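# Push two marked drive blanks fully home in rack

## Task

Consult the work order: it flags two drive blanks as PUSH HOME. Press each of those two into the rack until it bottoms out and its latch catches, and leave every other blank untouched. The rack is loose on the table, so it may only tilt a little at most (a bigger tilt is a failure) and it must finish at its original spot. A blank that stays in only because the robot is still pushing on it does not count.

## Robot and tools

Robot: two six-joint arms, left_arm and right_arm, each ending in a two-finger parallel gripper. Scene frame: origin on the table top midway between the arms, +z up, +x out across the table, left_arm on the +y side. The left base sits at (-0.023, +0.237, 0) m and the right base at (+0.031, -0.321, 0) m, each turned slightly about z. The names left and right refer to the arms, not to sides of a picture.

Tools.
execute_actions takes "actions", a list holding zero or one item. An empty list is a look: nothing is commanded and the current state comes back with camera images. An item with "rows" (1 to 15 rows) and optional "steps" (5 to 15, default 15) is a motion; each control step lasts 1/30 s, each row is used for one step, and the last row repeats to fill the remaining steps. An item with only "steps" (up to 300) is a wait that commands nothing. Optional "pictures": true adds images to a motion or wait result. A refused call does nothing.

Each row is one flat list of 14 numbers covering both arms even if only one moves: left_arm waist, shoulder, elbow, wrist pitch, wrist yaw, wrist roll, gripper opening, then right_arm in the same seven-number order. The six joint values are absolute target angles in radians, in the same form as the Joint positions line, not offsets. Stated ranges per arm: waist -2.880 to 2.880, shoulder 0.000 to 3.142, elbow 0.000 to 3.019, wrist pitch -1.693 to 1.571, wrist yaw -1.571 to 1.571, wrist roll -2.094 to 2.094. True ends may differ by up to 0.019 rad. A target more than 0.019 rad beyond a range end, and further out than the joint currently is, gets the call refused; a target past the real end is clipped there and reported as "joint sent to its limit" (possibly about an earlier motion). The opening is an absolute value from -1 (closed) to +1 (fully open, about 0.094 m between pads).

Motion limits: each step the command given to a joint stays within a set lead of its measured angle (waist 0.264, shoulder 0.32, elbow 0.276, wrist pitch 0.33, wrist yaw 0.186, wrist roll 0.522 rad), and if the targets would move a gripper more than 70 mm from where it is, all that arm's targets are pulled back toward the current angles. So large moves take several calls. Between calls the arms keep heading to the last row sent until everything is nearly still or a step is HELD.

zoom_image: "camera" (cam_high, cam_low, cam_left_wrist, cam_right_wrist) and "region" [x0, y0, x1, y1] in that camera's pixels, top-left origin, at most 504 by 504; returns an enlarged view of the latest image. show_instructions: no arguments; shows the reference image, here the work order that names which blanks to push. read_manual: returns licence texts only. finished_scene: pass "scene" (the current number); it ends and grades the scene irreversibly.

Results. The state line lists, for each arm, end_effector_position (metres, scene frame) and end_effector_quat_wxyz; the point is between the finger pads about 1 cm short of the tips, and may be somewhat off when the arm is stretched far. The gripper's fingers point along its +z and close along its y. Joint positions and Joint velocities give each arm's six joints (rad, rad/s) followed by the pad gap (m, m/s). grip_measured is the opening on the command scale; each gripper reads off by up to about 1 mm. "joint command not followed" means a clearance check altered or blocked some joint targets; HELD marks steps where the row was not sent. MOTOR HOT appears from 85 °C; at 100 °C that arm drops and an OVER-TEMPERATURE FAULT is reported, so avoid long pressing or holding. The last 5 steps of every motion run after its result is returned, during your reply.

Cameras: cam_high and cam_low are fixed views, plus one wrist camera per arm; all 504x504.

For this job: read the work order, locate the two flagged blanks in the rack, and push each straight inward with a closed gripper or fingertips in modest increments, watching for it to stop and latch. Because the rack is free, push gently and along the slot so the rack does not slide or tilt; use the other arm to brace the rack if needed, then release and retract so nothing is being held when you finish. Check images that the rack is back in place and upright before ending. Never knock anything off the table, never let the arms collide or press on each other, and avoid slams, drops and very hard shoves.

Each tool is called after "Request:" as a command line: name --argument value for each argument, lists and objects as JSON in quotes; but a table of rows of numbers goes row by row, as --pt "numbers of a row", without its own name.

Reference images:

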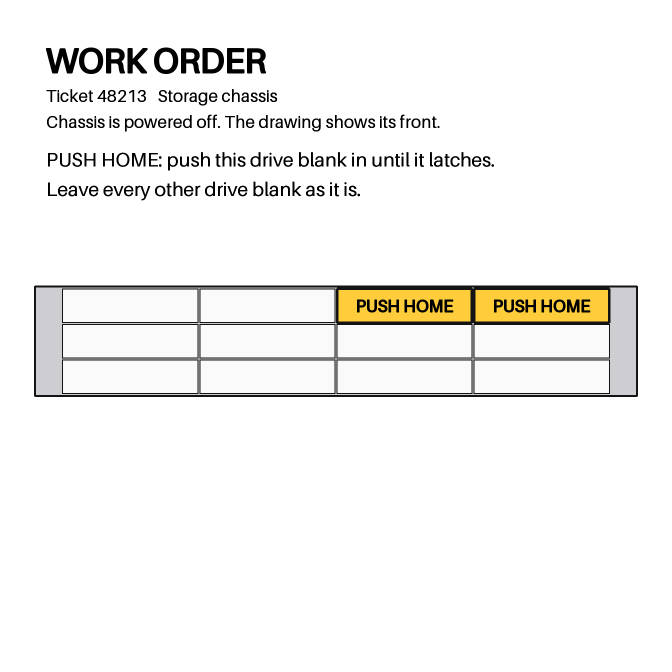

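## Session

Request:
execute_actions --actions '[]'

Scene clock: 0.00 s of 5100.00 s.
left_arm: end_effector_position=(+0.3041, -0.1301, +0.1448) grip_measured=+1.000 end_effector_quat_wxyz=(-0.004, -0.005, +1.000, +0.006) | right_arm: end_effector_position=(+0.3618, -0.4638, +0.1293) grip_measured=+1.000 end_effector_quat_wxyz=(+0.148, +0.878, +0.449, +0.081)
Joint positions: left_arm=[-0.787  1.675  1.384 -1.294 -0.003 -0.853  0.094] | right_arm=[-0.185  1.142  0.762 -0.861  0.075  1.814  0.094]
Joint velocities: left_arm=[ 0.005  0.005  0.017 -0.017 -0.007 -0.007  0.   ] | right_arm=[-0.015 -0.005  0.007 -0.012 -0.081 -0.007  0.   ]

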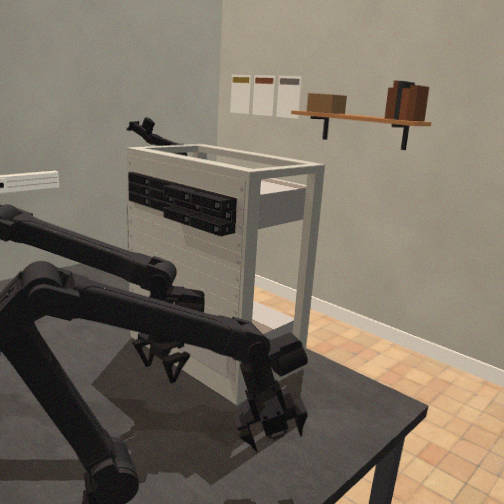

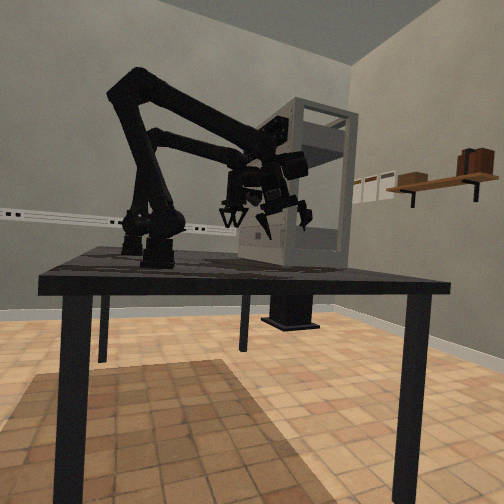

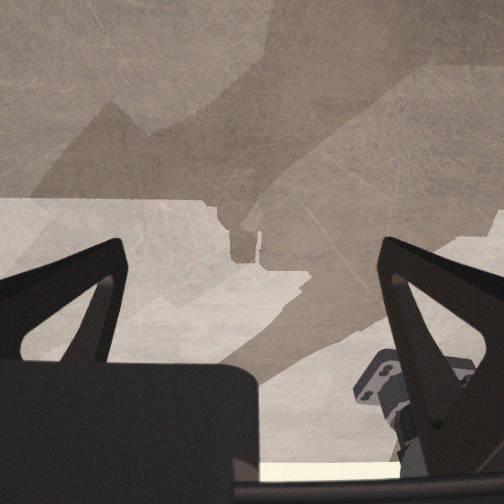

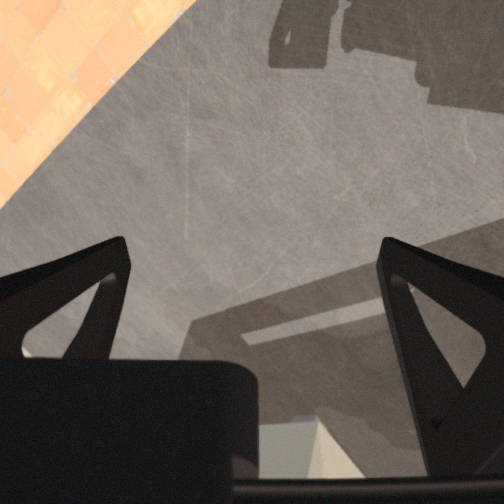

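Request:
execute_actions --actions '[{"rows":[[-0.787,0.9,1.0,-1.3,0,0,1,-0.185,1.0,0.9,-0.86,0,0,-1]],"steps":15}]'

Request:
zoom_image --camera "cam_high" --region '[110,120,340,270]'

Request:
execute_actions --actions '[{"steps":20}]'

Request:
execute_actions --actions '[{"rows":[[0,0.7,1.5,-0.9,0,0,1,0.0,0.6,1.4,-0.6,0,0,-1]],"steps":15}]'

Request:
execute_actions --actions '[{"steps":50}]' --pictures true

Scene clock: 0.87 s of 5100.00 s.
left_arm: end_effector_position=(+0.2025, -0.0161, +0.1908) grip_measured=+1.000 end_effector_quat_wxyz=(+0.037, +0.269, +0.962, -0.022) | right_arm: end_effector_position=(+0.3926, -0.4626, +0.2394) grip_measured=-0.985 end_effector_quat_wxyz=(+0.282, +0.606, +0.738, +0.090)
Joint positions: left_arm=[-0.787  1.185  0.998 -1.298 -0.003 -0.297  0.094] | right_arm=[-0.185  0.987  0.878 -0.861  0.004  1.003  0.001]
Joint velocities: left_arm=[-0.005 -1.88  -0.085 -0.002 -0.037  1.165  0.   ] | right_arm=[-0.015 -0.239  0.212  0.022  0.037 -2.791 -0.004]
Steps of this call (steps 1 to 16: nothing new was sent; steps 17 to 26: the first 10 steps of this action). Readings (joint positions):
17: left_arm=[-0.787 1.663 1.366 -1.287 -0.003 -0.811] | right_arm=[-0.185 1.136 0.765 -0.861 0.055 1.768]
18: left_arm=[-0.787 1.633 1.318 -1.276 -0.003 -0.751] | right_arm=[-0.185 1.126 0.768 -0.861 0.034 1.703]
20: left_arm=[-0.787 1.542 1.195 -1.278 -0.003 -0.637] | right_arm=[-0.185 1.089 0.788 -0.861 0.014 1.566]
24: left_arm=[-0.787 1.311 1.020 -1.296 -0.003 -0.386] | right_arm=[-0.185 1.010 0.854 -0.861 0.004 1.197]
26: the state above

Region (110, 120, 340, 270) of cam_high's 504x504 image, scaled by 2.191, with more detail than that image has; it fills the top 329 rows of this view, and the rest is white.

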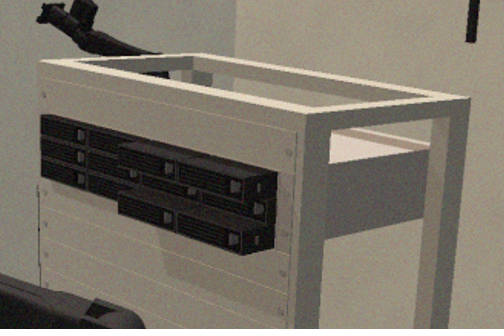

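Scene clock: 1.53 s of 5100.00 s.
left_arm: end_effector_position=(+0.1827, +0.0060, +0.2760) grip_measured=+1.000 end_effector_quat_wxyz=(+0.166, +0.396, +0.900, -0.075) | right_arm: end_effector_position=(+0.3942, -0.4631, +0.2421) grip_measured=-0.987 end_effector_quat_wxyz=(+0.294, +0.190, +0.935, -0.052)
Joint positions: left_arm=[-0.787  0.903  0.997 -1.299 -0.002 -0.014  0.094] | right_arm=[-0.185  0.989  0.884 -0.861  0.003  0.029  0.001]
Joint velocities: left_arm=[-0.015 -0.005 -0.002 -0.017  0.022  0.051  0.   ] | right_arm=[ 0.005 -0.015  0.002  0.017 -0.066 -0.139  0.   ]
Kept back: nothing.
Steps of this call (steps 1 to 5: the last 5 steps of your previous action; steps 6 to 20: the robot went on to your last target). Readings (joint positions):
1: left_arm=[-0.787 1.122 0.997 -1.298 -0.003 -0.259] | right_arm=[-0.185 0.982 0.883 -0.861 0.004 0.906]
2: left_arm=[-0.787 1.057 0.997 -1.298 -0.003 -0.218] | right_arm=[-0.185 0.980 0.884 -0.861 0.004 0.809]
4: left_arm=[-0.787 0.935 0.997 -1.298 -0.002 -0.144] | right_arm=[-0.185 0.983 0.884 -0.861 0.003 0.616]
8: left_arm=[-0.787 0.833 0.997 -1.298 -0.002 -0.065] | right_arm=[-0.185 0.988 0.884 -0.861 0.003 0.274]
20: the state above

Scene clock: 1.87 s of 5100.00 s.
left_arm: end_effector_position=(+0.2651, +0.0412, +0.3675) grip_measured=+1.000 end_effector_quat_wxyz=(+0.351, +0.266, +0.891, -0.111) | right_arm: end_effector_position=(+0.4027, -0.4306, +0.3585) grip_measured=-0.987 end_effector_quat_wxyz=(+0.452, +0.139, +0.879, -0.059)
Joint positions: left_arm=[-0.539  0.809  1.061 -1.068  0.001 -0.014  0.094] | right_arm=[-0.099  0.809  0.942 -0.758  0.003  0.028  0.001]
Joint velocities: left_arm=[ 0.913 -0.288  0.33   0.452  0.007 -0.007  0.   ] | right_arm=[ 0.23  -0.63   0.344  0.261 -0.051 -0.051  0.001]
Steps of this call (steps 1 to 10: the first 10 steps of this action). Readings (joint positions):
1: left_arm=[-0.781 0.900 0.997 -1.286 0.000 -0.014] | right_arm=[-0.183 0.984 0.885 -0.854 0.003 0.028]
2: left_arm=[-0.765 0.894 0.997 -1.257 0.001 -0.014] | right_arm=[-0.177 0.976 0.885 -0.842 0.003 0.028]
4: left_arm=[-0.714 0.875 1.007 -1.198 0.001 -0.014] | right_arm=[-0.157 0.944 0.892 -0.817 0.003 0.028]
8: left_arm=[-0.599 0.829 1.039 -1.103 0.001 -0.014] | right_arm=[-0.116 0.854 0.921 -0.775 0.003 0.028]
10: the state above

Scene clock: 3.53 s of 5100.00 s.
left_arm: end_effector_position=(+0.2668, +0.2180, +0.6575) grip_measured=+1.000 end_effector_quat_wxyz=(+0.656, +0.020, +0.754, -0.024) | right_arm: end_effector_position=(+0.2817, -0.3717, +0.7145) grip_measured=-0.987 end_effector_quat_wxyz=(+0.764, +0.068, +0.637, -0.072)
Joint positions: left_arm=[-0.007  0.692  1.467 -0.913  0.    -0.011  0.094] | right_arm=[-0.011  0.593  1.386 -0.614  0.003  0.012  0.001]
Joint velocities: left_arm=[-0.005  0.015 -0.022 -0.002 -0.022 -0.095  0.   ] | right_arm=[-0.015 -0.005  0.002 -0.007  0.081 -0.007 -0.001]
Kept back: nothing.
Steps of this call (steps 1 to 5: the last 5 steps of your previous action; steps 6 to 45: the robot went on to your last target; steps 46 to 50: nothing new was sent). Readings (joint positions):
1: left_arm=[-0.508 0.800 1.073 -1.053 0.001 -0.014] | right_arm=[-0.092 0.788 0.955 -0.749 0.003 0.028]
2: left_arm=[-0.477 0.791 1.086 -1.041 0.001 -0.014] | right_arm=[-0.085 0.768 0.969 -0.741 0.003 0.028]
4: left_arm=[-0.412 0.777 1.113 -1.018 0.001 -0.014] | right_arm=[-0.073 0.732 1.000 -0.726 0.003 0.028]
8: left_arm=[-0.276 0.758 1.173 -0.987 0.001 -0.014] | right_arm=[-0.054 0.679 1.075 -0.701 0.003 0.028]
50: the state above
All arms were judged still, so your last target was given up. Only a new action makes them travel on or press farther. Fingers that are still opening or closing keep moving.

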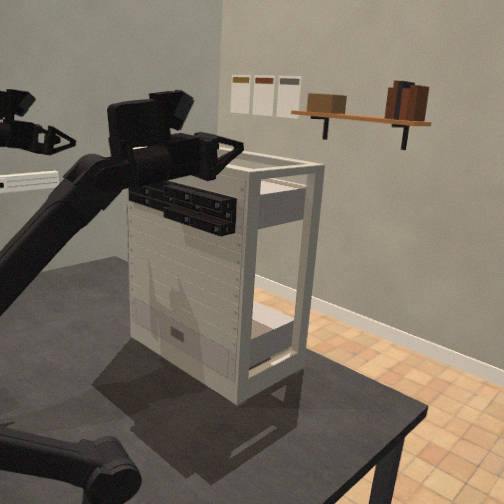

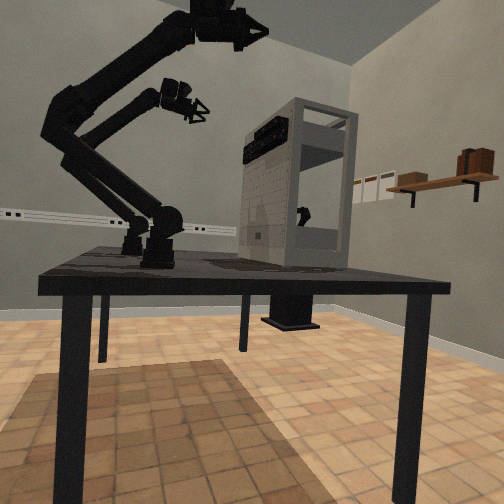

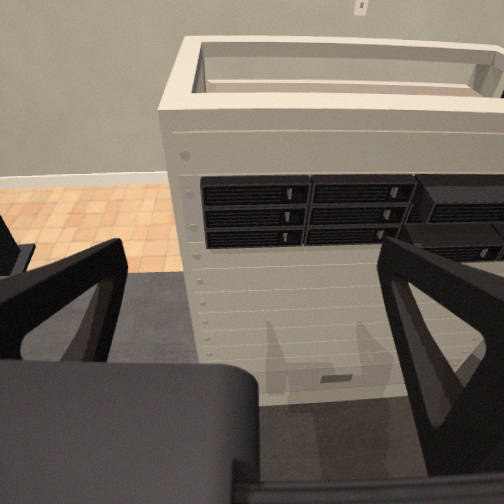

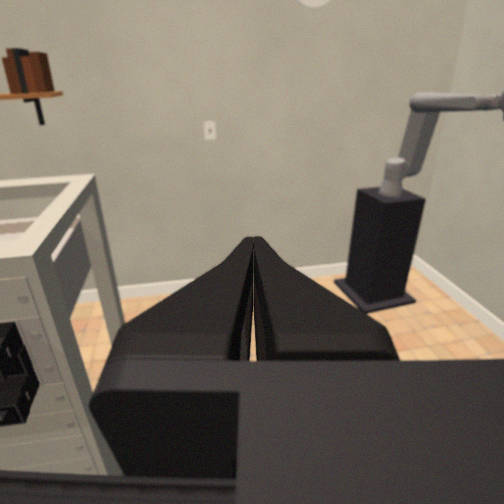

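Request:
execute_actions --actions '[{"rows":[[-0.094,1.669,2.5,-1.15,0,0,-1,1.007,0.7,1.07,-0.233,0.823,0,-1]],"steps":15}]'

Request:
execute_actions --actions '[{"steps":30}]'

Request:
execute_actions --actions '[{"rows":[[-0.094,1.669,2.5,-1.35,0,0,-1,1.007,0.817,1.07,-0.225,0.823,0,-1]],"steps":15}]'

Request:
execute_actions --actions '[{"steps":20}]' --pictures true

Scene clock: 5.03 s of 5100.00 s.
left_arm: end_effector_position=(+0.4008, +0.1794, +0.7009) grip_measured=-0.977 end_effector_quat_wxyz=(+0.586, +0.049, +0.808, -0.042) | right_arm: end_effector_position=(+0.3779, -0.3356, +0.6008) grip_measured=-0.987 end_effector_quat_wxyz=(+0.734, +0.145, +0.655, -0.102)
Joint positions: left_arm=[-0.078  1.144  1.943 -1.113 -0.001 -0.011  0.001] | right_arm=[ 0.424  0.677  1.092 -0.296  0.591  0.011  0.001]
Joint velocities: left_arm=[-0.034  1.617  1.297 -0.12   0.022  0.022 -0.004] | right_arm=[ 2.427  0.611 -0.637  0.515  2.733 -0.007 -0.   ]
Steps of this call (steps 1 to 35: nothing new was sent; steps 36 to 45: the first 10 steps of this action). Readings (joint positions):
36: left_arm=[-0.011 0.706 1.484 -0.943 -0.001 -0.011] | right_arm=[-0.002 0.594 1.371 -0.588 0.039 0.012]
37: left_arm=[-0.024 0.736 1.533 -1.001 -0.001 -0.011] | right_arm=[0.024 0.590 1.344 -0.535 0.084 0.012]
39: left_arm=[-0.052 0.827 1.644 -1.061 -0.001 -0.011] | right_arm=[0.095 0.593 1.276 -0.455 0.169 0.012]
43: left_arm=[-0.076 1.036 1.850 -1.104 -0.001 -0.011] | right_arm=[0.283 0.639 1.143 -0.339 0.408 0.011]
45: the state above

Scene clock: 6.03 s of 5100.00 s.
left_arm: end_effector_position=(+0.6051, +0.1462, +0.6744) grip_measured=-0.978 end_effector_quat_wxyz=(+0.560, +0.054, +0.826, -0.043) | right_arm: end_effector_position=(+0.3437, -0.1660, +0.5727) grip_measured=-0.987 end_effector_quat_wxyz=(+0.728, +0.024, +0.684, +0.030)
Joint positions: left_arm=[-0.087  1.684  2.455 -1.151 -0.001 -0.011  0.001] | right_arm=[ 1.015  0.699  1.044 -0.253  0.821  0.009  0.001]
Joint velocities: left_arm=[-0.015 -0.054  0.012 -0.002 -0.022  0.007 -0.   ] | right_arm=[ 0.005 -0.015 -0.007 -0.007 -0.022  0.022  0.001]
Kept back: nothing.
Steps of this call (steps 1 to 5: the last 5 steps of your previous action; steps 6 to 30: the robot went on to your last target). Readings (joint positions):
1: left_arm=[-0.078 1.198 1.987 -1.117 -0.001 -0.011] | right_arm=[0.507 0.696 1.074 -0.283 0.689 0.011]
2: left_arm=[-0.079 1.253 2.030 -1.119 -0.001 -0.011] | right_arm=[0.595 0.713 1.060 -0.277 0.763 0.011]
4: left_arm=[-0.079 1.360 2.113 -1.123 -0.001 -0.011] | right_arm=[0.772 0.735 1.045 -0.273 0.809 0.011]
8: left_arm=[-0.081 1.603 2.345 -1.141 -0.001 -0.011] | right_arm=[1.033 0.734 1.044 -0.261 0.813 0.009]
30: the state above

Scene clock: 6.37 s of 5100.00 s.
left_arm: end_effector_position=(+0.5804, +0.1498, +0.6386) grip_measured=-0.978 end_effector_quat_wxyz=(+0.483, +0.057, +0.873, -0.037) | right_arm: end_effector_position=(+0.3830, -0.1235, +0.5336) grip_measured=-0.987 end_effector_quat_wxyz=(+0.701, -0.006, +0.713, -0.001)
Joint positions: left_arm=[-0.087  1.679  2.463 -1.344 -0.001 -0.011  0.001] | right_arm=[ 1.015  0.839  1.053 -0.239  0.824  0.009  0.001]
Joint velocities: left_arm=[-0.005 -0.024  0.007  0.022  0.007  0.051 -0.   ] | right_arm=[-0.005 -0.005 -0.002  0.002 -0.066 -0.007  0.   ]
Steps of this call (steps 1 to 10: the first 10 steps of this action). Readings (joint positions):
1: left_arm=[-0.087 1.683 2.461 -1.179 -0.001 -0.011] | right_arm=[1.015 0.706 1.044 -0.252 0.823 0.009]
2: left_arm=[-0.087 1.682 2.463 -1.238 -0.001 -0.011] | right_arm=[1.015 0.718 1.048 -0.246 0.824 0.009]
4: left_arm=[-0.087 1.679 2.463 -1.313 -0.001 -0.011] | right_arm=[1.015 0.759 1.053 -0.239 0.824 0.009]
8: left_arm=[-0.087 1.679 2.463 -1.343 -0.001 -0.011] | right_arm=[1.015 0.830 1.053 -0.239 0.824 0.009]
10: the state above

Scene clock: 7.03 s of 5100.00 s.
left_arm: end_effector_position=(+0.5803, +0.1498, +0.6384) grip_measured=-0.978 end_effector_quat_wxyz=(+0.482, +0.057, +0.873, -0.037) | right_arm: end_effector_position=(+0.3783, -0.1286, +0.5398) grip_measured=-0.987 end_effector_quat_wxyz=(+0.705, -0.001, +0.709, +0.003)
Joint positions: left_arm=[-0.087  1.679  2.463 -1.345 -0.001 -0.011  0.001] | right_arm=[ 1.015  0.822  1.053 -0.239  0.824  0.009  0.001]
Joint velocities: left_arm=[-0.005 -0.005 -0.012  0.017  0.037  0.007 -0.   ] | right_arm=[-0.005 -0.005 -0.002  0.017 -0.007  0.037  0.   ]
Kept back: nothing.
Steps of this call (steps 1 to 5: the last 5 steps of your previous action; steps 6 to 20: the robot went on to your last target). Readings (joint positions):
1: left_arm=[-0.087 1.679 2.463 -1.344 -0.001 -0.011] | right_arm=[1.015 0.839 1.053 -0.239 0.824 0.009]
2: left_arm=[-0.087 1.679 2.463 -1.344 -0.001 -0.011] | right_arm=[1.015 0.837 1.053 -0.239 0.824 0.009]
4: left_arm=[-0.087 1.679 2.463 -1.345 -0.001 -0.011] | right_arm=[1.015 0.831 1.053 -0.239 0.824 0.009]
8: left_arm=[-0.087 1.679 2.463 -1.345 -0.001 -0.011] | right_arm=[1.015 0.823 1.053 -0.239 0.824 0.009]
20: the state above

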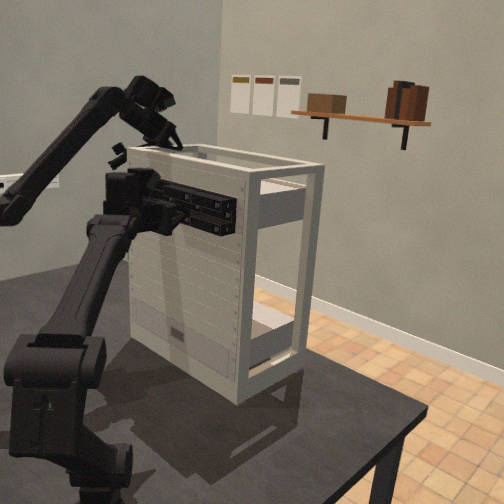

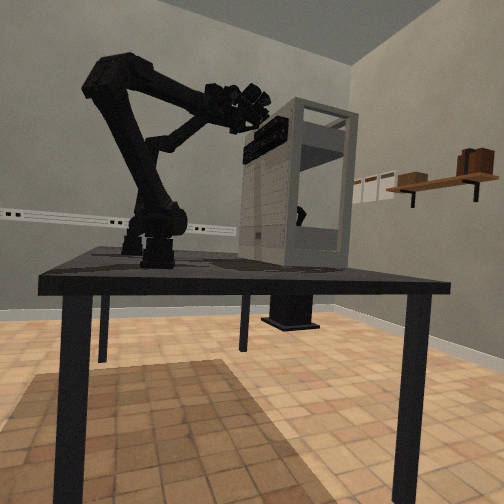

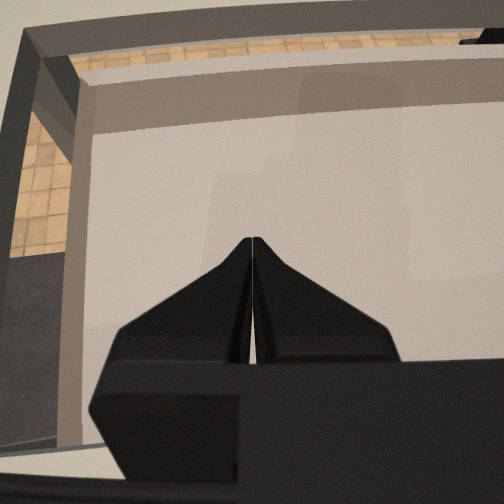

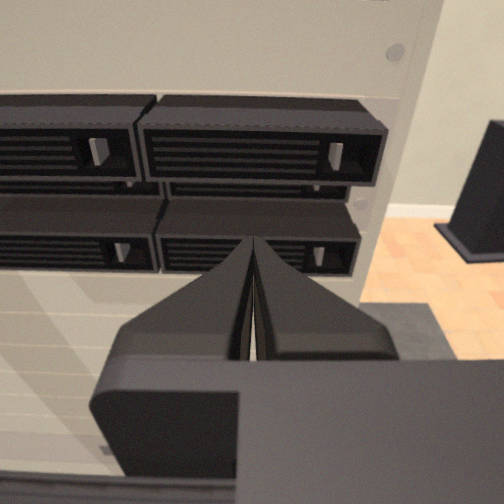

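Request:
execute_actions --actions '[{"rows":[[-0.094,1.669,2.5,-1.42,0,0,-1,0.96,0.85,1.12,-0.23,0.78,0,-1],[-0.094,1.669,2.5,-1.42,0,0,-1,0.96,0.85,1.12,-0.23,0.78,0,-1],[-0.094,1.669,2.5,-1.42,0,0,-1,0.96,0.85,1.12,-0.23,0.78,0,-1],[-0.094,1.669,2.5,-1.46,0,0,-1,0.94,0.87,1.14,-0.23,0.76,0,-1],[-0.094,1.669,2.5,-1.46,0,0,-1,0.94,0.87,1.14,-0.23,0.76,0,-1],[-0.094,1.669,2.5,-1.5,0,0,-1,0.91,0.894,1.152,-0.23,0.733,0,-1]],"steps":15}]'

Request:
execute_actions --actions '[{"steps":15}]' --pictures true

Scene clock: 7.70 s of 5100.00 s.
left_arm: end_effector_position=(+0.5616, +0.1525, +0.6268) grip_measured=-0.979 end_effector_quat_wxyz=(+0.444, +0.059, +0.893, -0.034) | right_arm: end_effector_position=(+0.4112, -0.1358, +0.5514) grip_measured=-0.987 end_effector_quat_wxyz=(+0.705, +0.003, +0.709, -0.001)
Joint positions: left_arm=[-0.087  1.677  2.482 -1.453 -0.001 -0.011  0.001] | right_arm=[ 0.916  0.882  1.113 -0.239  0.737  0.009  0.001]
Joint velocities: left_arm=[-0.005 -0.034  0.027 -0.071  0.022 -0.037 -0.   ] | right_arm=[-0.093  0.103 -0.002  0.007  0.022  0.022 -0.001]
Steps of this call (steps 1 to 10: the robot went on to your last target; steps 11 to 20: the first 10 steps of this action). Readings (joint positions):
11: left_arm=[-0.087 1.679 2.463 -1.354 -0.001 -0.011] | right_arm=[1.011 0.823 1.054 -0.239 0.805 0.009]
12: left_arm=[-0.087 1.679 2.463 -1.376 -0.001 -0.011] | right_arm=[1.003 0.826 1.059 -0.239 0.791 0.009]
14: left_arm=[-0.087 1.679 2.463 -1.408 -0.001 -0.011] | right_arm=[0.980 0.836 1.072 -0.239 0.775 0.009]
18: left_arm=[-0.087 1.679 2.479 -1.444 -0.001 -0.011] | right_arm=[0.930 0.870 1.107 -0.239 0.739 0.009]
20: the state above

Scene clock: 8.20 s of 5100.00 s.
left_arm: end_effector_position=(+0.5610, +0.1526, +0.6268) grip_measured=-0.979 end_effector_quat_wxyz=(+0.443, +0.059, +0.894, -0.034) | right_arm: end_effector_position=(+0.4140, -0.1342, +0.5485) grip_measured=-0.987 end_effector_quat_wxyz=(+0.703, +0.002, +0.711, -0.003)
Joint positions: left_arm=[-0.087  1.676  2.482 -1.455 -0.001 -0.011  0.001] | right_arm=[ 0.914  0.89   1.113 -0.239  0.736  0.009  0.001]
Joint velocities: left_arm=[-0.005 -0.005 -0.017 -0.007  0.022 -0.066  0.001] | right_arm=[-0.005 -0.005 -0.012  0.002  0.066 -0.037  0.001]
Kept back: nothing.
Steps of this call (steps 1 to 5: the last 5 steps of your previous action; steps 6 to 15: the robot went on to your last target). Readings (joint positions):
1: left_arm=[-0.087 1.676 2.482 -1.454 -0.001 -0.011] | right_arm=[0.914 0.886 1.113 -0.239 0.737 0.009]
2: left_arm=[-0.087 1.676 2.482 -1.455 -0.001 -0.011] | right_arm=[0.914 0.888 1.113 -0.239 0.736 0.009]
4: left_arm=[-0.087 1.676 2.482 -1.455 -0.001 -0.011] | right_arm=[0.914 0.890 1.113 -0.239 0.736 0.009]
8: left_arm=[-0.087 1.676 2.482 -1.455 -0.001 -0.011] | right_arm=[0.914 0.890 1.113 -0.239 0.736 0.009]
15: the state above
All arms were judged still, so your last target was given up. Only a new action makes them travel on or press farther. Fingers that are still opening or closing keep moving.

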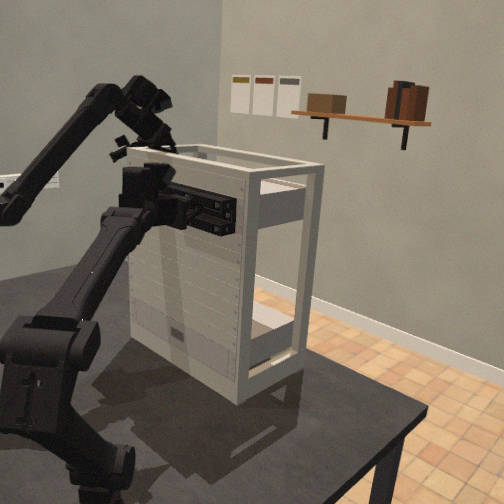

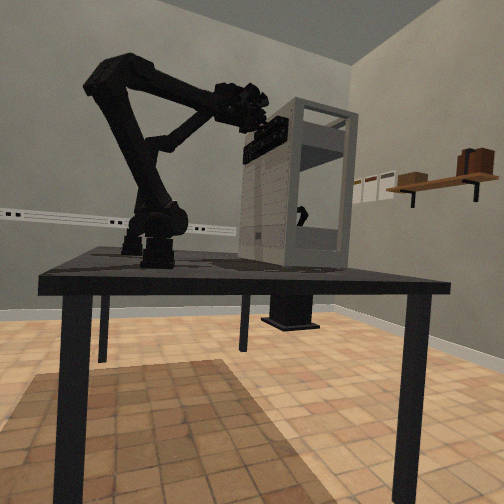

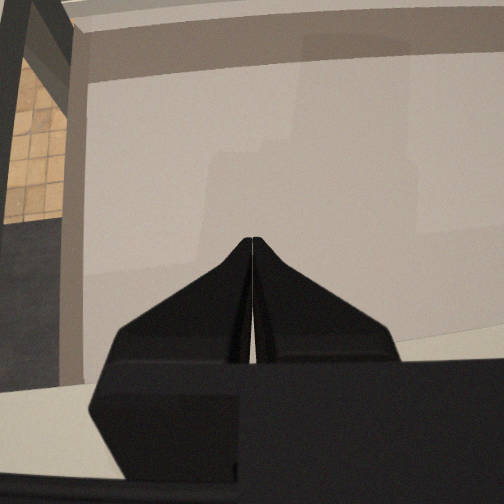

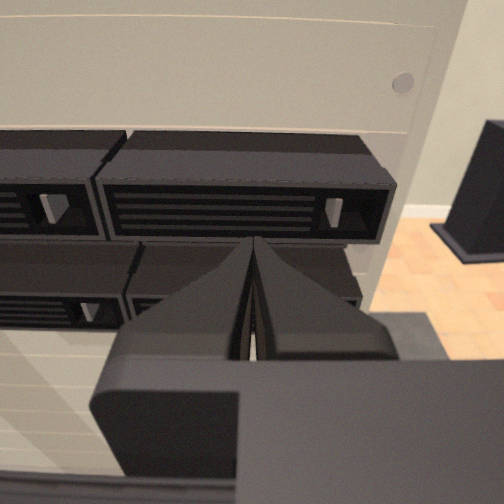

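Request:
execute_actions --actions '[{"rows":[[-0.094,1.669,2.47,-1.56,0,0,-1,0.917,0.894,1.18,-0.23,0.733,0,-1]],"steps":12}]'

Request:
execute_actions --actions '[{"rows":[[-0.094,1.669,2.47,-1.56,0,0,-1,0.885,0.925,1.198,-0.215,0.701,0,-1]],"steps":10}]'

Request:
execute_actions --actions '[{"rows":[[-0.094,1.669,2.47,-1.56,0,0,-1,0.853,0.957,1.216,-0.2,0.669,0,-1]],"steps":10}]'

Request:
execute_actions --actions '[{"rows":[[-0.094,1.669,2.47,-1.56,0,0,-1,0.823,0.99,1.235,-0.19,0.639,0,-1]],"steps":15}]' --pictures true

Scene clock: 8.73 s of 5100.00 s.
left_arm: end_effector_position=(+0.5515, +0.1539, +0.6282) grip_measured=-0.979 end_effector_quat_wxyz=(+0.437, +0.059, +0.897, -0.033) | right_arm: end_effector_position=(+0.4126, -0.1354, +0.5619) grip_measured=-0.987 end_effector_quat_wxyz=(+0.709, +0.007, +0.705, +0.002)
Joint positions: left_arm=[-0.087  1.665  2.482 -1.481 -0.001 -0.011  0.001] | right_arm=[ 0.914  0.89   1.136 -0.239  0.736  0.009  0.001]
Joint velocities: left_arm=[-0.005 -0.063 -0.017 -0.09   0.022  0.022 -0.001] | right_arm=[-0.015  0.005  0.056  0.012  0.037 -0.066 -0.   ]
Steps of this call (steps 1 to 9: nothing new was sent; steps 10 to 16: the first 7 steps of this action). Readings (joint positions):
10: left_arm=[-0.087 1.676 2.482 -1.459 -0.001 -0.011] | right_arm=[0.914 0.890 1.114 -0.239 0.736 0.009]
11: left_arm=[-0.087 1.676 2.482 -1.461 -0.001 -0.011] | right_arm=[0.914 0.890 1.117 -0.239 0.736 0.009]
13: left_arm=[-0.087 1.672 2.482 -1.468 -0.001 -0.011] | right_arm=[0.914 0.890 1.125 -0.239 0.736 0.009]
16: the state above

Scene clock: 9.07 s of 5100.00 s.
left_arm: end_effector_position=(+0.5483, +0.1544, +0.6291) grip_measured=-0.979 end_effector_quat_wxyz=(+0.435, +0.059, +0.898, -0.033) | right_arm: end_effector_position=(+0.4200, -0.1319, +0.5661) grip_measured=-0.987 end_effector_quat_wxyz=(+0.710, +0.002, +0.704, +0.009)
Joint positions: left_arm=[-0.087  1.661  2.482 -1.489 -0.001 -0.011  0.001] | right_arm=[ 0.898  0.909  1.155 -0.236  0.704  0.009  0.001]
Joint velocities: left_arm=[-0.005 -0.015 -0.027 -0.017  0.007 -0.007 -0.   ] | right_arm=[-0.093  0.103  0.046  0.007 -0.022  0.037  0.001]
Steps of this call (steps 1 to 5: the last 5 steps of your previous action; steps 6 to 10: the first 5 steps of this action). Readings (joint positions):
6: left_arm=[-0.087 1.661 2.482 -1.489 -0.001 -0.011] | right_arm=[0.912 0.891 1.140 -0.239 0.722 0.009]
7: left_arm=[-0.087 1.661 2.482 -1.489 -0.001 -0.011] | right_arm=[0.909 0.895 1.144 -0.239 0.710 0.009]
9: left_arm=[-0.087 1.661 2.482 -1.489 -0.001 -0.011] | right_arm=[0.902 0.904 1.153 -0.237 0.705 0.009]
10: the state above

Scene clock: 9.40 s of 5100.00 s.
left_arm: end_effector_position=(+0.5483, +0.1544, +0.6291) grip_measured=-0.979 end_effector_quat_wxyz=(+0.435, +0.059, +0.898, -0.033) | right_arm: end_effector_position=(+0.4283, -0.1289, +0.5649) grip_measured=-0.987 end_effector_quat_wxyz=(+0.709, -0.004, +0.705, +0.013)
Joint positions: left_arm=[-0.087  1.661  2.482 -1.489 -0.001 -0.011  0.001] | right_arm=[ 0.881  0.926  1.163 -0.231  0.673  0.009  0.001]
Joint velocities: left_arm=[-0.015 -0.005 -0.017 -0.017  0.022  0.037 -0.001] | right_arm=[-0.034  0.063  0.022  0.022 -0.051 -0.066 -0.001]
Steps of this call (steps 1 to 5: the last 5 steps of your previous action; steps 6 to 10: the first 5 steps of this action). Readings (joint positions):
6: left_arm=[-0.087 1.661 2.482 -1.489 -0.001 -0.011] | right_arm=[0.893 0.918 1.156 -0.235 0.692 0.009]
7: left_arm=[-0.087 1.661 2.482 -1.489 -0.001 -0.011] | right_arm=[0.889 0.919 1.159 -0.233 0.682 0.009]
9: left_arm=[-0.087 1.661 2.482 -1.489 -0.001 -0.011] | right_arm=[0.883 0.923 1.162 -0.232 0.673 0.009]
10: the state above

Scene clock: 9.90 s of 5100.00 s.
left_arm: end_effector_position=(+0.5483, +0.1544, +0.6291) grip_measured=-0.979 end_effector_quat_wxyz=(+0.435, +0.059, +0.898, -0.033) | right_arm: end_effector_position=(+0.4449, -0.1271, +0.5686) grip_measured=-0.987 end_effector_quat_wxyz=(+0.710, -0.003, +0.704, +0.015)
Joint positions: left_arm=[-0.087  1.661  2.482 -1.489 -0.001 -0.011  0.001] | right_arm=[ 0.85   0.963  1.19  -0.215  0.641  0.009  0.001]
Joint velocities: left_arm=[-0.005 -0.005  0.002  0.007  0.051  0.095 -0.   ] | right_arm=[ 0.005  0.015 -0.017  0.002  0.007  0.022  0.001]
Steps of this call (steps 1 to 5: the last 5 steps of your previous action; steps 6 to 15: the first 10 steps of this action). Readings (joint positions):
6: left_arm=[-0.087 1.661 2.482 -1.489 -0.001 -0.011] | right_arm=[0.877 0.930 1.166 -0.228 0.662 0.009]
7: left_arm=[-0.087 1.661 2.482 -1.489 -0.001 -0.011] | right_arm=[0.871 0.934 1.171 -0.227 0.651 0.009]
9: left_arm=[-0.087 1.661 2.482 -1.489 -0.001 -0.011] | right_arm=[0.858 0.949 1.182 -0.223 0.641 0.009]
13: left_arm=[-0.087 1.661 2.482 -1.489 -0.001 -0.011] | right_arm=[0.850 0.963 1.190 -0.215 0.641 0.009]
15: the state above

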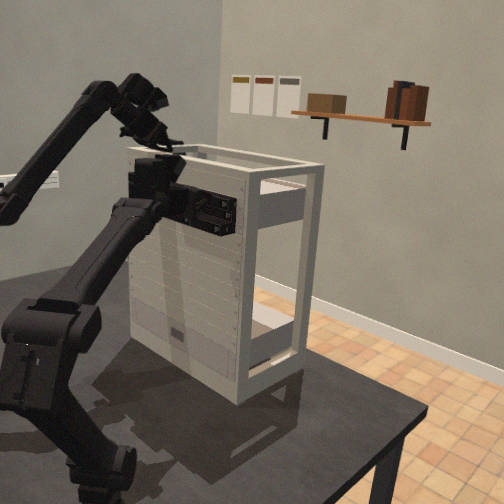

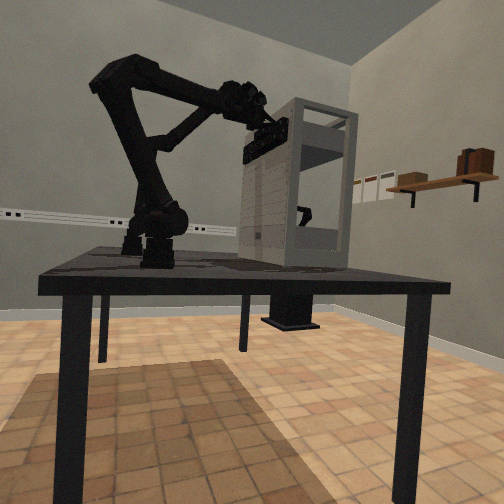

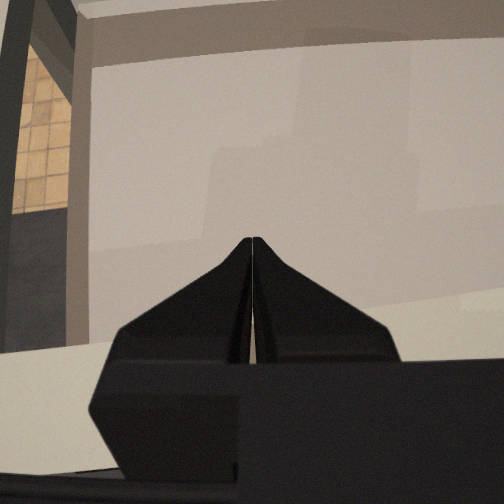

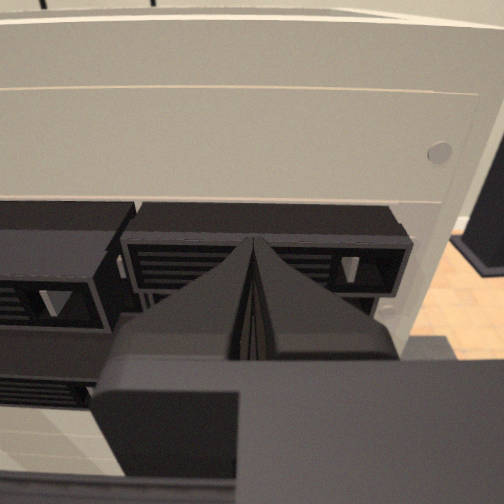

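Creeping high; bias shoulder more.

Request:
execute_actions --actions '[{"rows":[[-0.094,1.69,2.47,-1.56,0,0,-1,0.79,1.035,1.235,-0.19,0.62,0,-1]],"steps":12}]'

Request:
execute_actions --actions '[{"rows":[[-0.094,1.69,2.47,-1.56,0,0,-1,0.765,1.065,1.25,-0.18,0.604,0,-1]],"steps":15}]' --pictures true

Scene clock: 10.30 s of 5100.00 s.
left_arm: end_effector_position=(+0.5483, +0.1544, +0.6291) grip_measured=-0.979 end_effector_quat_wxyz=(+0.435, +0.059, +0.898, -0.033) | right_arm: end_effector_position=(+0.4589, -0.1268, +0.5679) grip_measured=-0.987 end_effector_quat_wxyz=(+0.710, -0.002, +0.704, +0.013)
Joint positions: left_arm=[-0.087  1.661  2.482 -1.489 -0.001 -0.011  0.001] | right_arm=[ 0.826  0.993  1.206 -0.203  0.619  0.009  0.001]
Joint velocities: left_arm=[-0.015  0.005 -0.002  0.012  0.037 -0.022 -0.   ] | right_arm=[-0.005  0.005 -0.007 -0.007  0.007  0.037 -0.   ]
Steps of this call (steps 1 to 5: the last 5 steps of your previous action; steps 6 to 12: the first 7 steps of this action). Readings (joint positions):
6: left_arm=[-0.087 1.661 2.482 -1.489 -0.001 -0.011] | right_arm=[0.848 0.966 1.190 -0.215 0.635 0.009]
7: left_arm=[-0.087 1.661 2.482 -1.489 -0.001 -0.011] | right_arm=[0.842 0.969 1.193 -0.214 0.626 0.009]
9: left_arm=[-0.087 1.661 2.482 -1.489 -0.001 -0.011] | right_arm=[0.831 0.983 1.201 -0.208 0.618 0.009]
12: the state above

Scene clock: 10.80 s of 5100.00 s.
left_arm: end_effector_position=(+0.5483, +0.1544, +0.6291) grip_measured=-0.979 end_effector_quat_wxyz=(+0.435, +0.059, +0.898, -0.033) | right_arm: end_effector_position=(+0.4595, -0.1266, +0.5681) grip_measured=-0.987 end_effector_quat_wxyz=(+0.710, -0.003, +0.704, +0.014)
Joint positions: left_arm=[-0.087  1.661  2.482 -1.489 -0.001 -0.011  0.001] | right_arm=[ 0.823  0.994  1.207 -0.203  0.613  0.009  0.001]
Joint velocities: left_arm=[-0.015 -0.015  0.002 -0.007  0.051  0.007  0.001] | right_arm=[-0.005  0.005 -0.002  0.007  0.037 -0.066 -0.001]
Steps of this call (steps 1 to 5: the last 5 steps of your previous action; steps 6 to 15: the first 10 steps of this action). Readings (joint positions):
6: left_arm=[-0.087 1.661 2.482 -1.489 -0.001 -0.011] | right_arm=[0.824 0.994 1.207 -0.203 0.616 0.009]
7: left_arm=[-0.087 1.661 2.482 -1.489 -0.001 -0.011] | right_arm=[0.823 0.994 1.207 -0.203 0.613 0.009]
9: left_arm=[-0.087 1.661 2.482 -1.489 -0.001 -0.011] | right_arm=[0.823 0.994 1.207 -0.203 0.613 0.009]
13: left_arm=[-0.087 1.661 2.482 -1.489 -0.001 -0.011] | right_arm=[0.823 0.994 1.207 -0.203 0.613 0.009]
15: the state above

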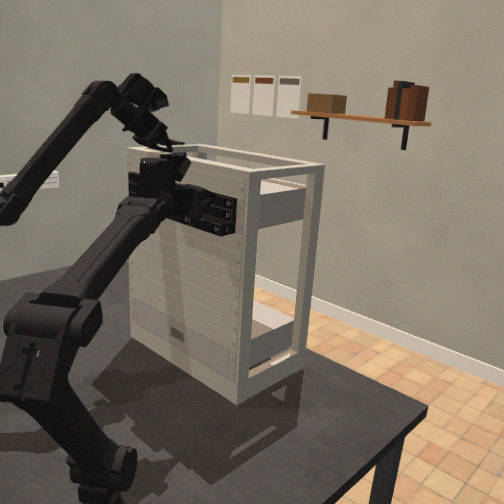

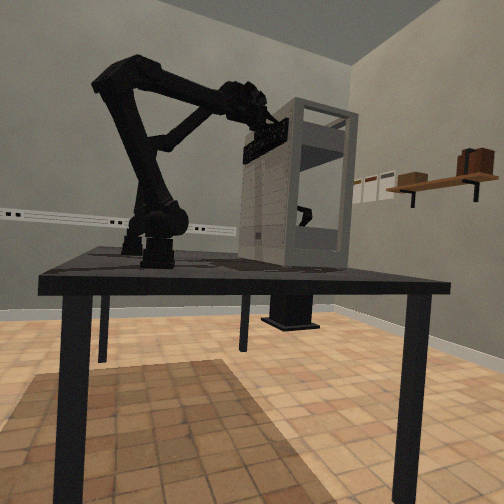

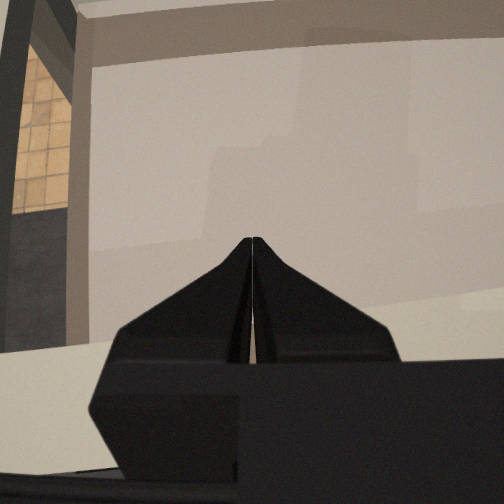

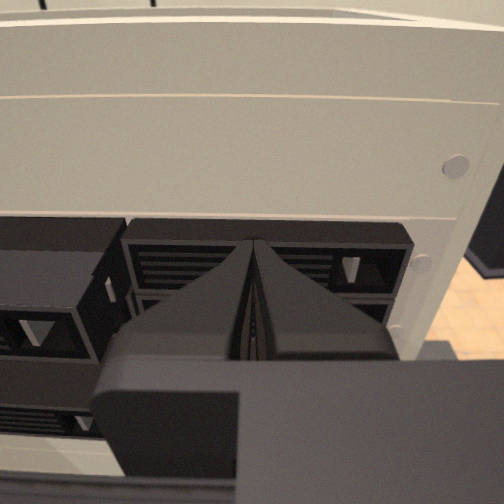

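Request:
execute_actions --actions '[{"rows":[[-0.094,1.71,2.45,-1.58,0,0,-1,0.745,1.1,1.27,-0.2,0.61,0,-1]],"steps":15}]' --pictures true

Request:
zoom_image --camera "cam_high" --region '[170,170,270,250]'

Scene clock: 11.30 s of 5100.00 s.
left_arm: end_effector_position=(+0.5485, +0.1544, +0.6285) grip_measured=-0.979 end_effector_quat_wxyz=(+0.435, +0.059, +0.898, -0.033) | right_arm: end_effector_position=(+0.4601, -0.1268, +0.5680) grip_measured=-0.987 end_effector_quat_wxyz=(+0.710, -0.003, +0.705, +0.014)
Joint positions: left_arm=[-0.087  1.662  2.482 -1.49  -0.001 -0.011  0.001] | right_arm=[ 0.822  0.995  1.209 -0.205  0.613  0.009  0.001]
Joint velocities: left_arm=[ 0.005 -0.015 -0.002  0.007 -0.066  0.037  0.001] | right_arm=[-0.005 -0.005 -0.007  0.012 -0.051  0.022  0.001]
Steps of this call (steps 1 to 5: the last 5 steps of your previous action; steps 6 to 15: the first 10 steps of this action). Readings (joint positions):
6: left_arm=[-0.087 1.661 2.482 -1.490 -0.001 -0.011] | right_arm=[0.823 0.995 1.208 -0.203 0.613 0.009]
7: left_arm=[-0.087 1.662 2.482 -1.490 -0.001 -0.011] | right_arm=[0.822 0.995 1.209 -0.204 0.613 0.009]
9: left_arm=[-0.087 1.662 2.482 -1.490 -0.001 -0.011] | right_arm=[0.822 0.995 1.209 -0.205 0.613 0.009]
13: left_arm=[-0.087 1.662 2.482 -1.490 -0.001 -0.011] | right_arm=[0.822 0.995 1.209 -0.205 0.613 0.009]
15: the state above

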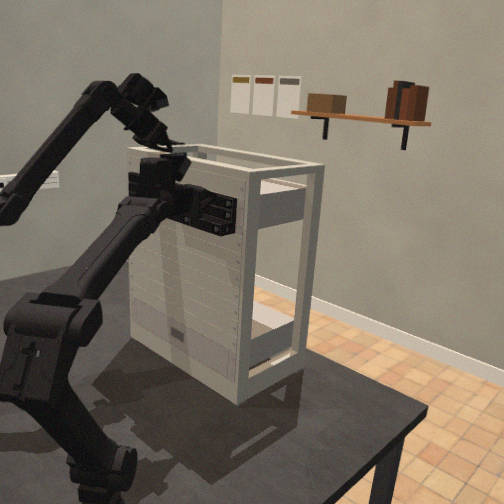

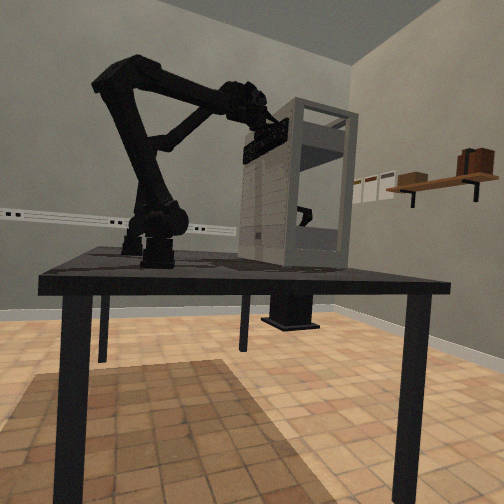

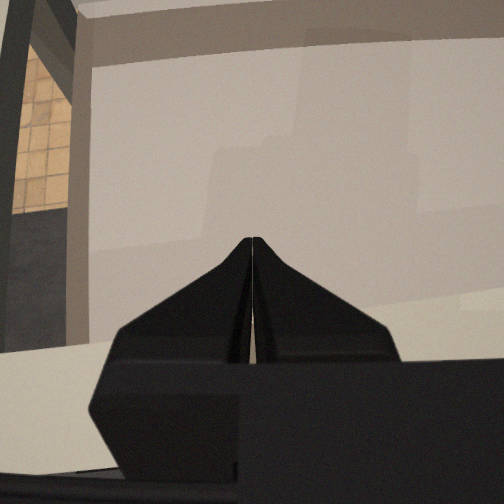

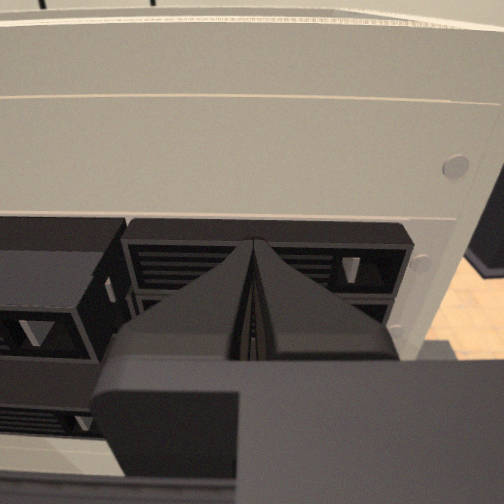

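Region (170, 170, 270, 250) of cam_high's 504x504 image, scaled by 5.040, with more detail than that image has; it fills the top 403 rows of this view, and the rest is white.

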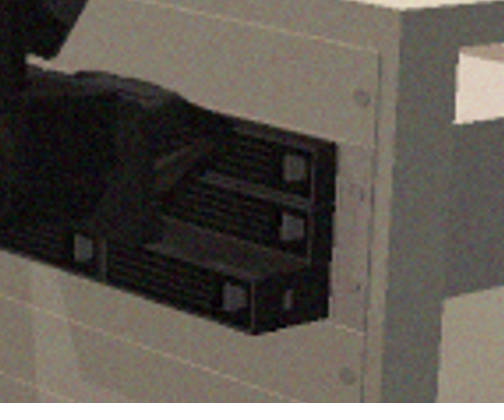

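Request:
execute_actions --actions '[{"rows":[[-0.094,1.69,2.47,-1.56,0,0,-1,0.87,0.95,1.21,-0.2,0.68,0,-1],[-0.094,1.69,2.47,-1.56,0,0,-1,0.87,0.95,1.21,-0.2,0.68,0,-1],[-0.094,1.69,2.47,-1.56,0,0,-1,0.87,0.95,1.21,-0.2,0.68,0,-1],[-0.094,1.69,2.47,-1.56,0,0,-1,0.99,0.84,1.13,-0.23,0.8,0,-1]],"steps":15}]'

Request:
execute_actions --actions '[{"rows":[[-0.094,1.69,2.47,-1.56,0,0,-1,1.1,0.95,1.2,-0.19,0.91,0,-1]],"steps":8}]'

Request:
execute_actions --actions '[{"rows":[[-0.094,1.69,2.47,-1.56,0,0,-1,1.168,1.078,1.275,-0.145,0.984,0,-1]],"steps":15}]'

Request:
execute_actions --actions '[{"rows":[[-0.094,1.69,2.47,-1.56,0,0,-1,1.125,1.11,1.298,-0.135,0.941,0,-1]],"steps":15}]' --pictures true

Scene clock: 12.00 s of 5100.00 s.
left_arm: end_effector_position=(+0.5483, +0.1544, +0.6287) grip_measured=-0.979 end_effector_quat_wxyz=(+0.435, +0.059, +0.898, -0.033) | right_arm: end_effector_position=(+0.3789, -0.1300, +0.5776) grip_measured=-0.987 end_effector_quat_wxyz=(+0.723, +0.013, +0.690, +0.028)
Joint positions: left_arm=[-0.087  1.662  2.483 -1.49  -0.001 -0.011  0.001] | right_arm=[ 1.002  0.832  1.119 -0.219  0.795  0.009  0.001]
Joint velocities: left_arm=[-0.015 -0.005  0.012 -0.007  0.007 -0.022  0.   ] | right_arm=[ 0.063 -0.327  0.007 -0.002  0.007  0.022 -0.   ]
Steps of this call (steps 1 to 5: the last 5 steps of your previous action; steps 6 to 11: the robot went on to your last target; steps 12 to 21: the first 10 steps of this action). Readings (joint positions):
12: left_arm=[-0.087 1.662 2.483 -1.490 -0.001 -0.011] | right_arm=[0.830 0.988 1.209 -0.205 0.637 0.009]
13: left_arm=[-0.087 1.662 2.483 -1.490 -0.001 -0.011] | right_arm=[0.838 0.986 1.206 -0.205 0.663 0.009]
15: left_arm=[-0.087 1.662 2.483 -1.490 -0.001 -0.011] | right_arm=[0.865 0.967 1.196 -0.205 0.728 0.009]
19: left_arm=[-0.087 1.662 2.483 -1.490 -0.001 -0.011] | right_arm=[0.982 0.861 1.121 -0.219 0.794 0.009]
21: the state above

Scene clock: 12.27 s of 5100.00 s.
left_arm: end_effector_position=(+0.5483, +0.1544, +0.6287) grip_measured=-0.979 end_effector_quat_wxyz=(+0.435, +0.059, +0.898, -0.033) | right_arm: end_effector_position=(+0.3799, -0.1229, +0.5827) grip_measured=-0.987 end_effector_quat_wxyz=(+0.722, +0.037, +0.691, +0.007)
Joint positions: left_arm=[-0.087  1.662  2.483 -1.49  -0.001 -0.011  0.001] | right_arm=[ 1.045  0.873  1.155 -0.212  0.903  0.009  0.001]
Joint velocities: left_arm=[-0.005  0.005 -0.007 -0.007 -0.007 -0.095  0.001] | right_arm=[ 0.63   0.737  0.457  0.144  0.11  -0.037  0.   ]
Steps of this call (steps 1 to 5: the last 5 steps of your previous action; steps 6 to 8: the first 3 steps of this action). Readings (joint positions):
6: left_arm=[-0.087 1.662 2.483 -1.490 -0.001 -0.011] | right_arm=[1.009 0.831 1.124 -0.219 0.850 0.009]
7: left_arm=[-0.087 1.662 2.483 -1.490 -0.001 -0.011] | right_arm=[1.025 0.849 1.139 -0.216 0.891 0.009]
8: the state above

Scene clock: 12.77 s of 5100.00 s.
left_arm: end_effector_position=(+0.5483, +0.1544, +0.6287) grip_measured=-0.979 end_effector_quat_wxyz=(+0.435, +0.059, +0.898, -0.033) | right_arm: end_effector_position=(+0.4020, -0.0230, +0.5519) grip_measured=-0.987 end_effector_quat_wxyz=(+0.704, -0.002, +0.710, -0.001)
Joint positions: left_arm=[-0.087  1.662  2.483 -1.49  -0.001 -0.011  0.001] | right_arm=[ 1.167  1.089  1.238 -0.165  0.98   0.008  0.001]
Joint velocities: left_arm=[-0.005 -0.005 -0.007  0.002  0.007  0.139 -0.   ] | right_arm=[ 0.015  0.005 -0.012  0.012  0.081 -0.022  0.   ]
Steps of this call (steps 1 to 5: the last 5 steps of your previous action; steps 6 to 15: the first 10 steps of this action). Readings (joint positions):
6: left_arm=[-0.087 1.662 2.483 -1.490 -0.001 -0.011] | right_arm=[1.107 0.977 1.177 -0.201 0.942 0.008]
7: left_arm=[-0.087 1.662 2.483 -1.490 -0.001 -0.011] | right_arm=[1.115 0.996 1.192 -0.190 0.970 0.008]
9: left_arm=[-0.087 1.662 2.483 -1.490 -0.001 -0.011] | right_arm=[1.138 1.043 1.227 -0.172 0.979 0.008]
13: left_arm=[-0.087 1.662 2.483 -1.490 -0.001 -0.011] | right_arm=[1.166 1.086 1.238 -0.165 0.979 0.008]
15: the state above

Scene clock: 13.27 s of 5100.00 s.
left_arm: end_effector_position=(+0.5483, +0.1544, +0.6287) grip_measured=-0.979 end_effector_quat_wxyz=(+0.435, +0.059, +0.898, -0.033) | right_arm: end_effector_position=(+0.4139, -0.0284, +0.5577) grip_measured=-0.987 end_effector_quat_wxyz=(+0.707, +0.002, +0.707, +0.004)
Joint positions: left_arm=[-0.087  1.662  2.483 -1.49  -0.001 -0.011  0.001] | right_arm=[ 1.131  1.096  1.252 -0.156  0.944  0.008  0.001]
Joint velocities: left_arm=[-0.005 -0.015 -0.002  0.007  0.007 -0.051  0.   ] | right_arm=[-0.005 -0.005  0.002  0.002 -0.066  0.037 -0.   ]
Steps of this call (steps 1 to 5: the last 5 steps of your previous action; steps 6 to 15: the first 10 steps of this action). Readings (joint positions):
6: left_arm=[-0.087 1.662 2.483 -1.490 -0.001 -0.011] | right_arm=[1.165 1.087 1.239 -0.164 0.965 0.008]
7: left_arm=[-0.087 1.662 2.483 -1.490 -0.001 -0.011] | right_arm=[1.160 1.088 1.242 -0.162 0.951 0.008]
9: left_arm=[-0.087 1.662 2.483 -1.490 -0.001 -0.011] | right_arm=[1.147 1.094 1.249 -0.158 0.945 0.008]
13: left_arm=[-0.087 1.662 2.483 -1.490 -0.001 -0.011] | right_arm=[1.132 1.096 1.252 -0.156 0.944 0.008]
15: the state above

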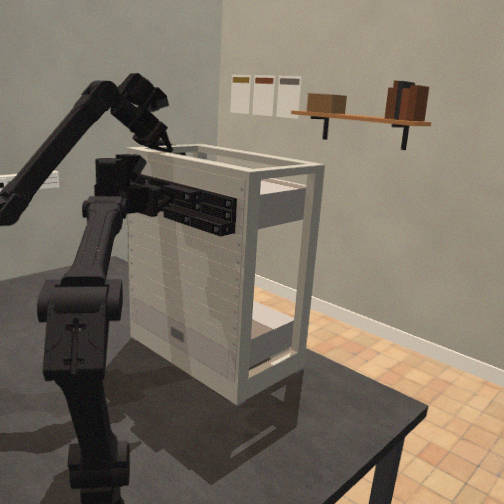

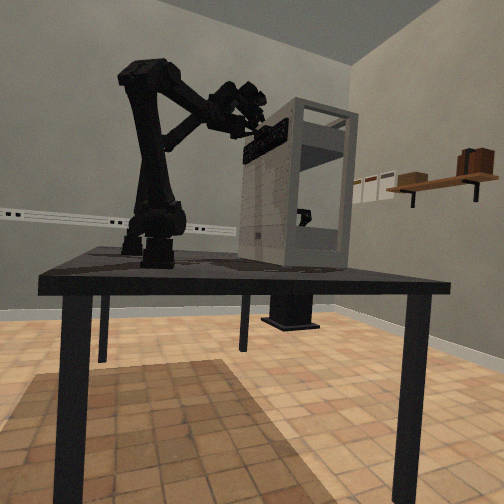

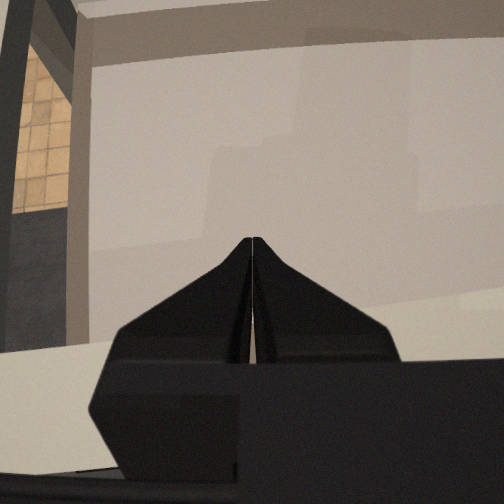

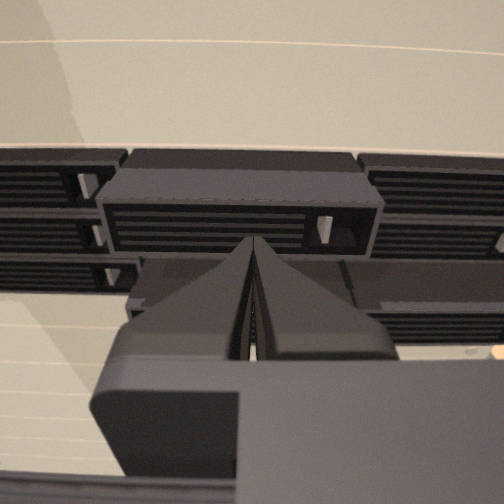

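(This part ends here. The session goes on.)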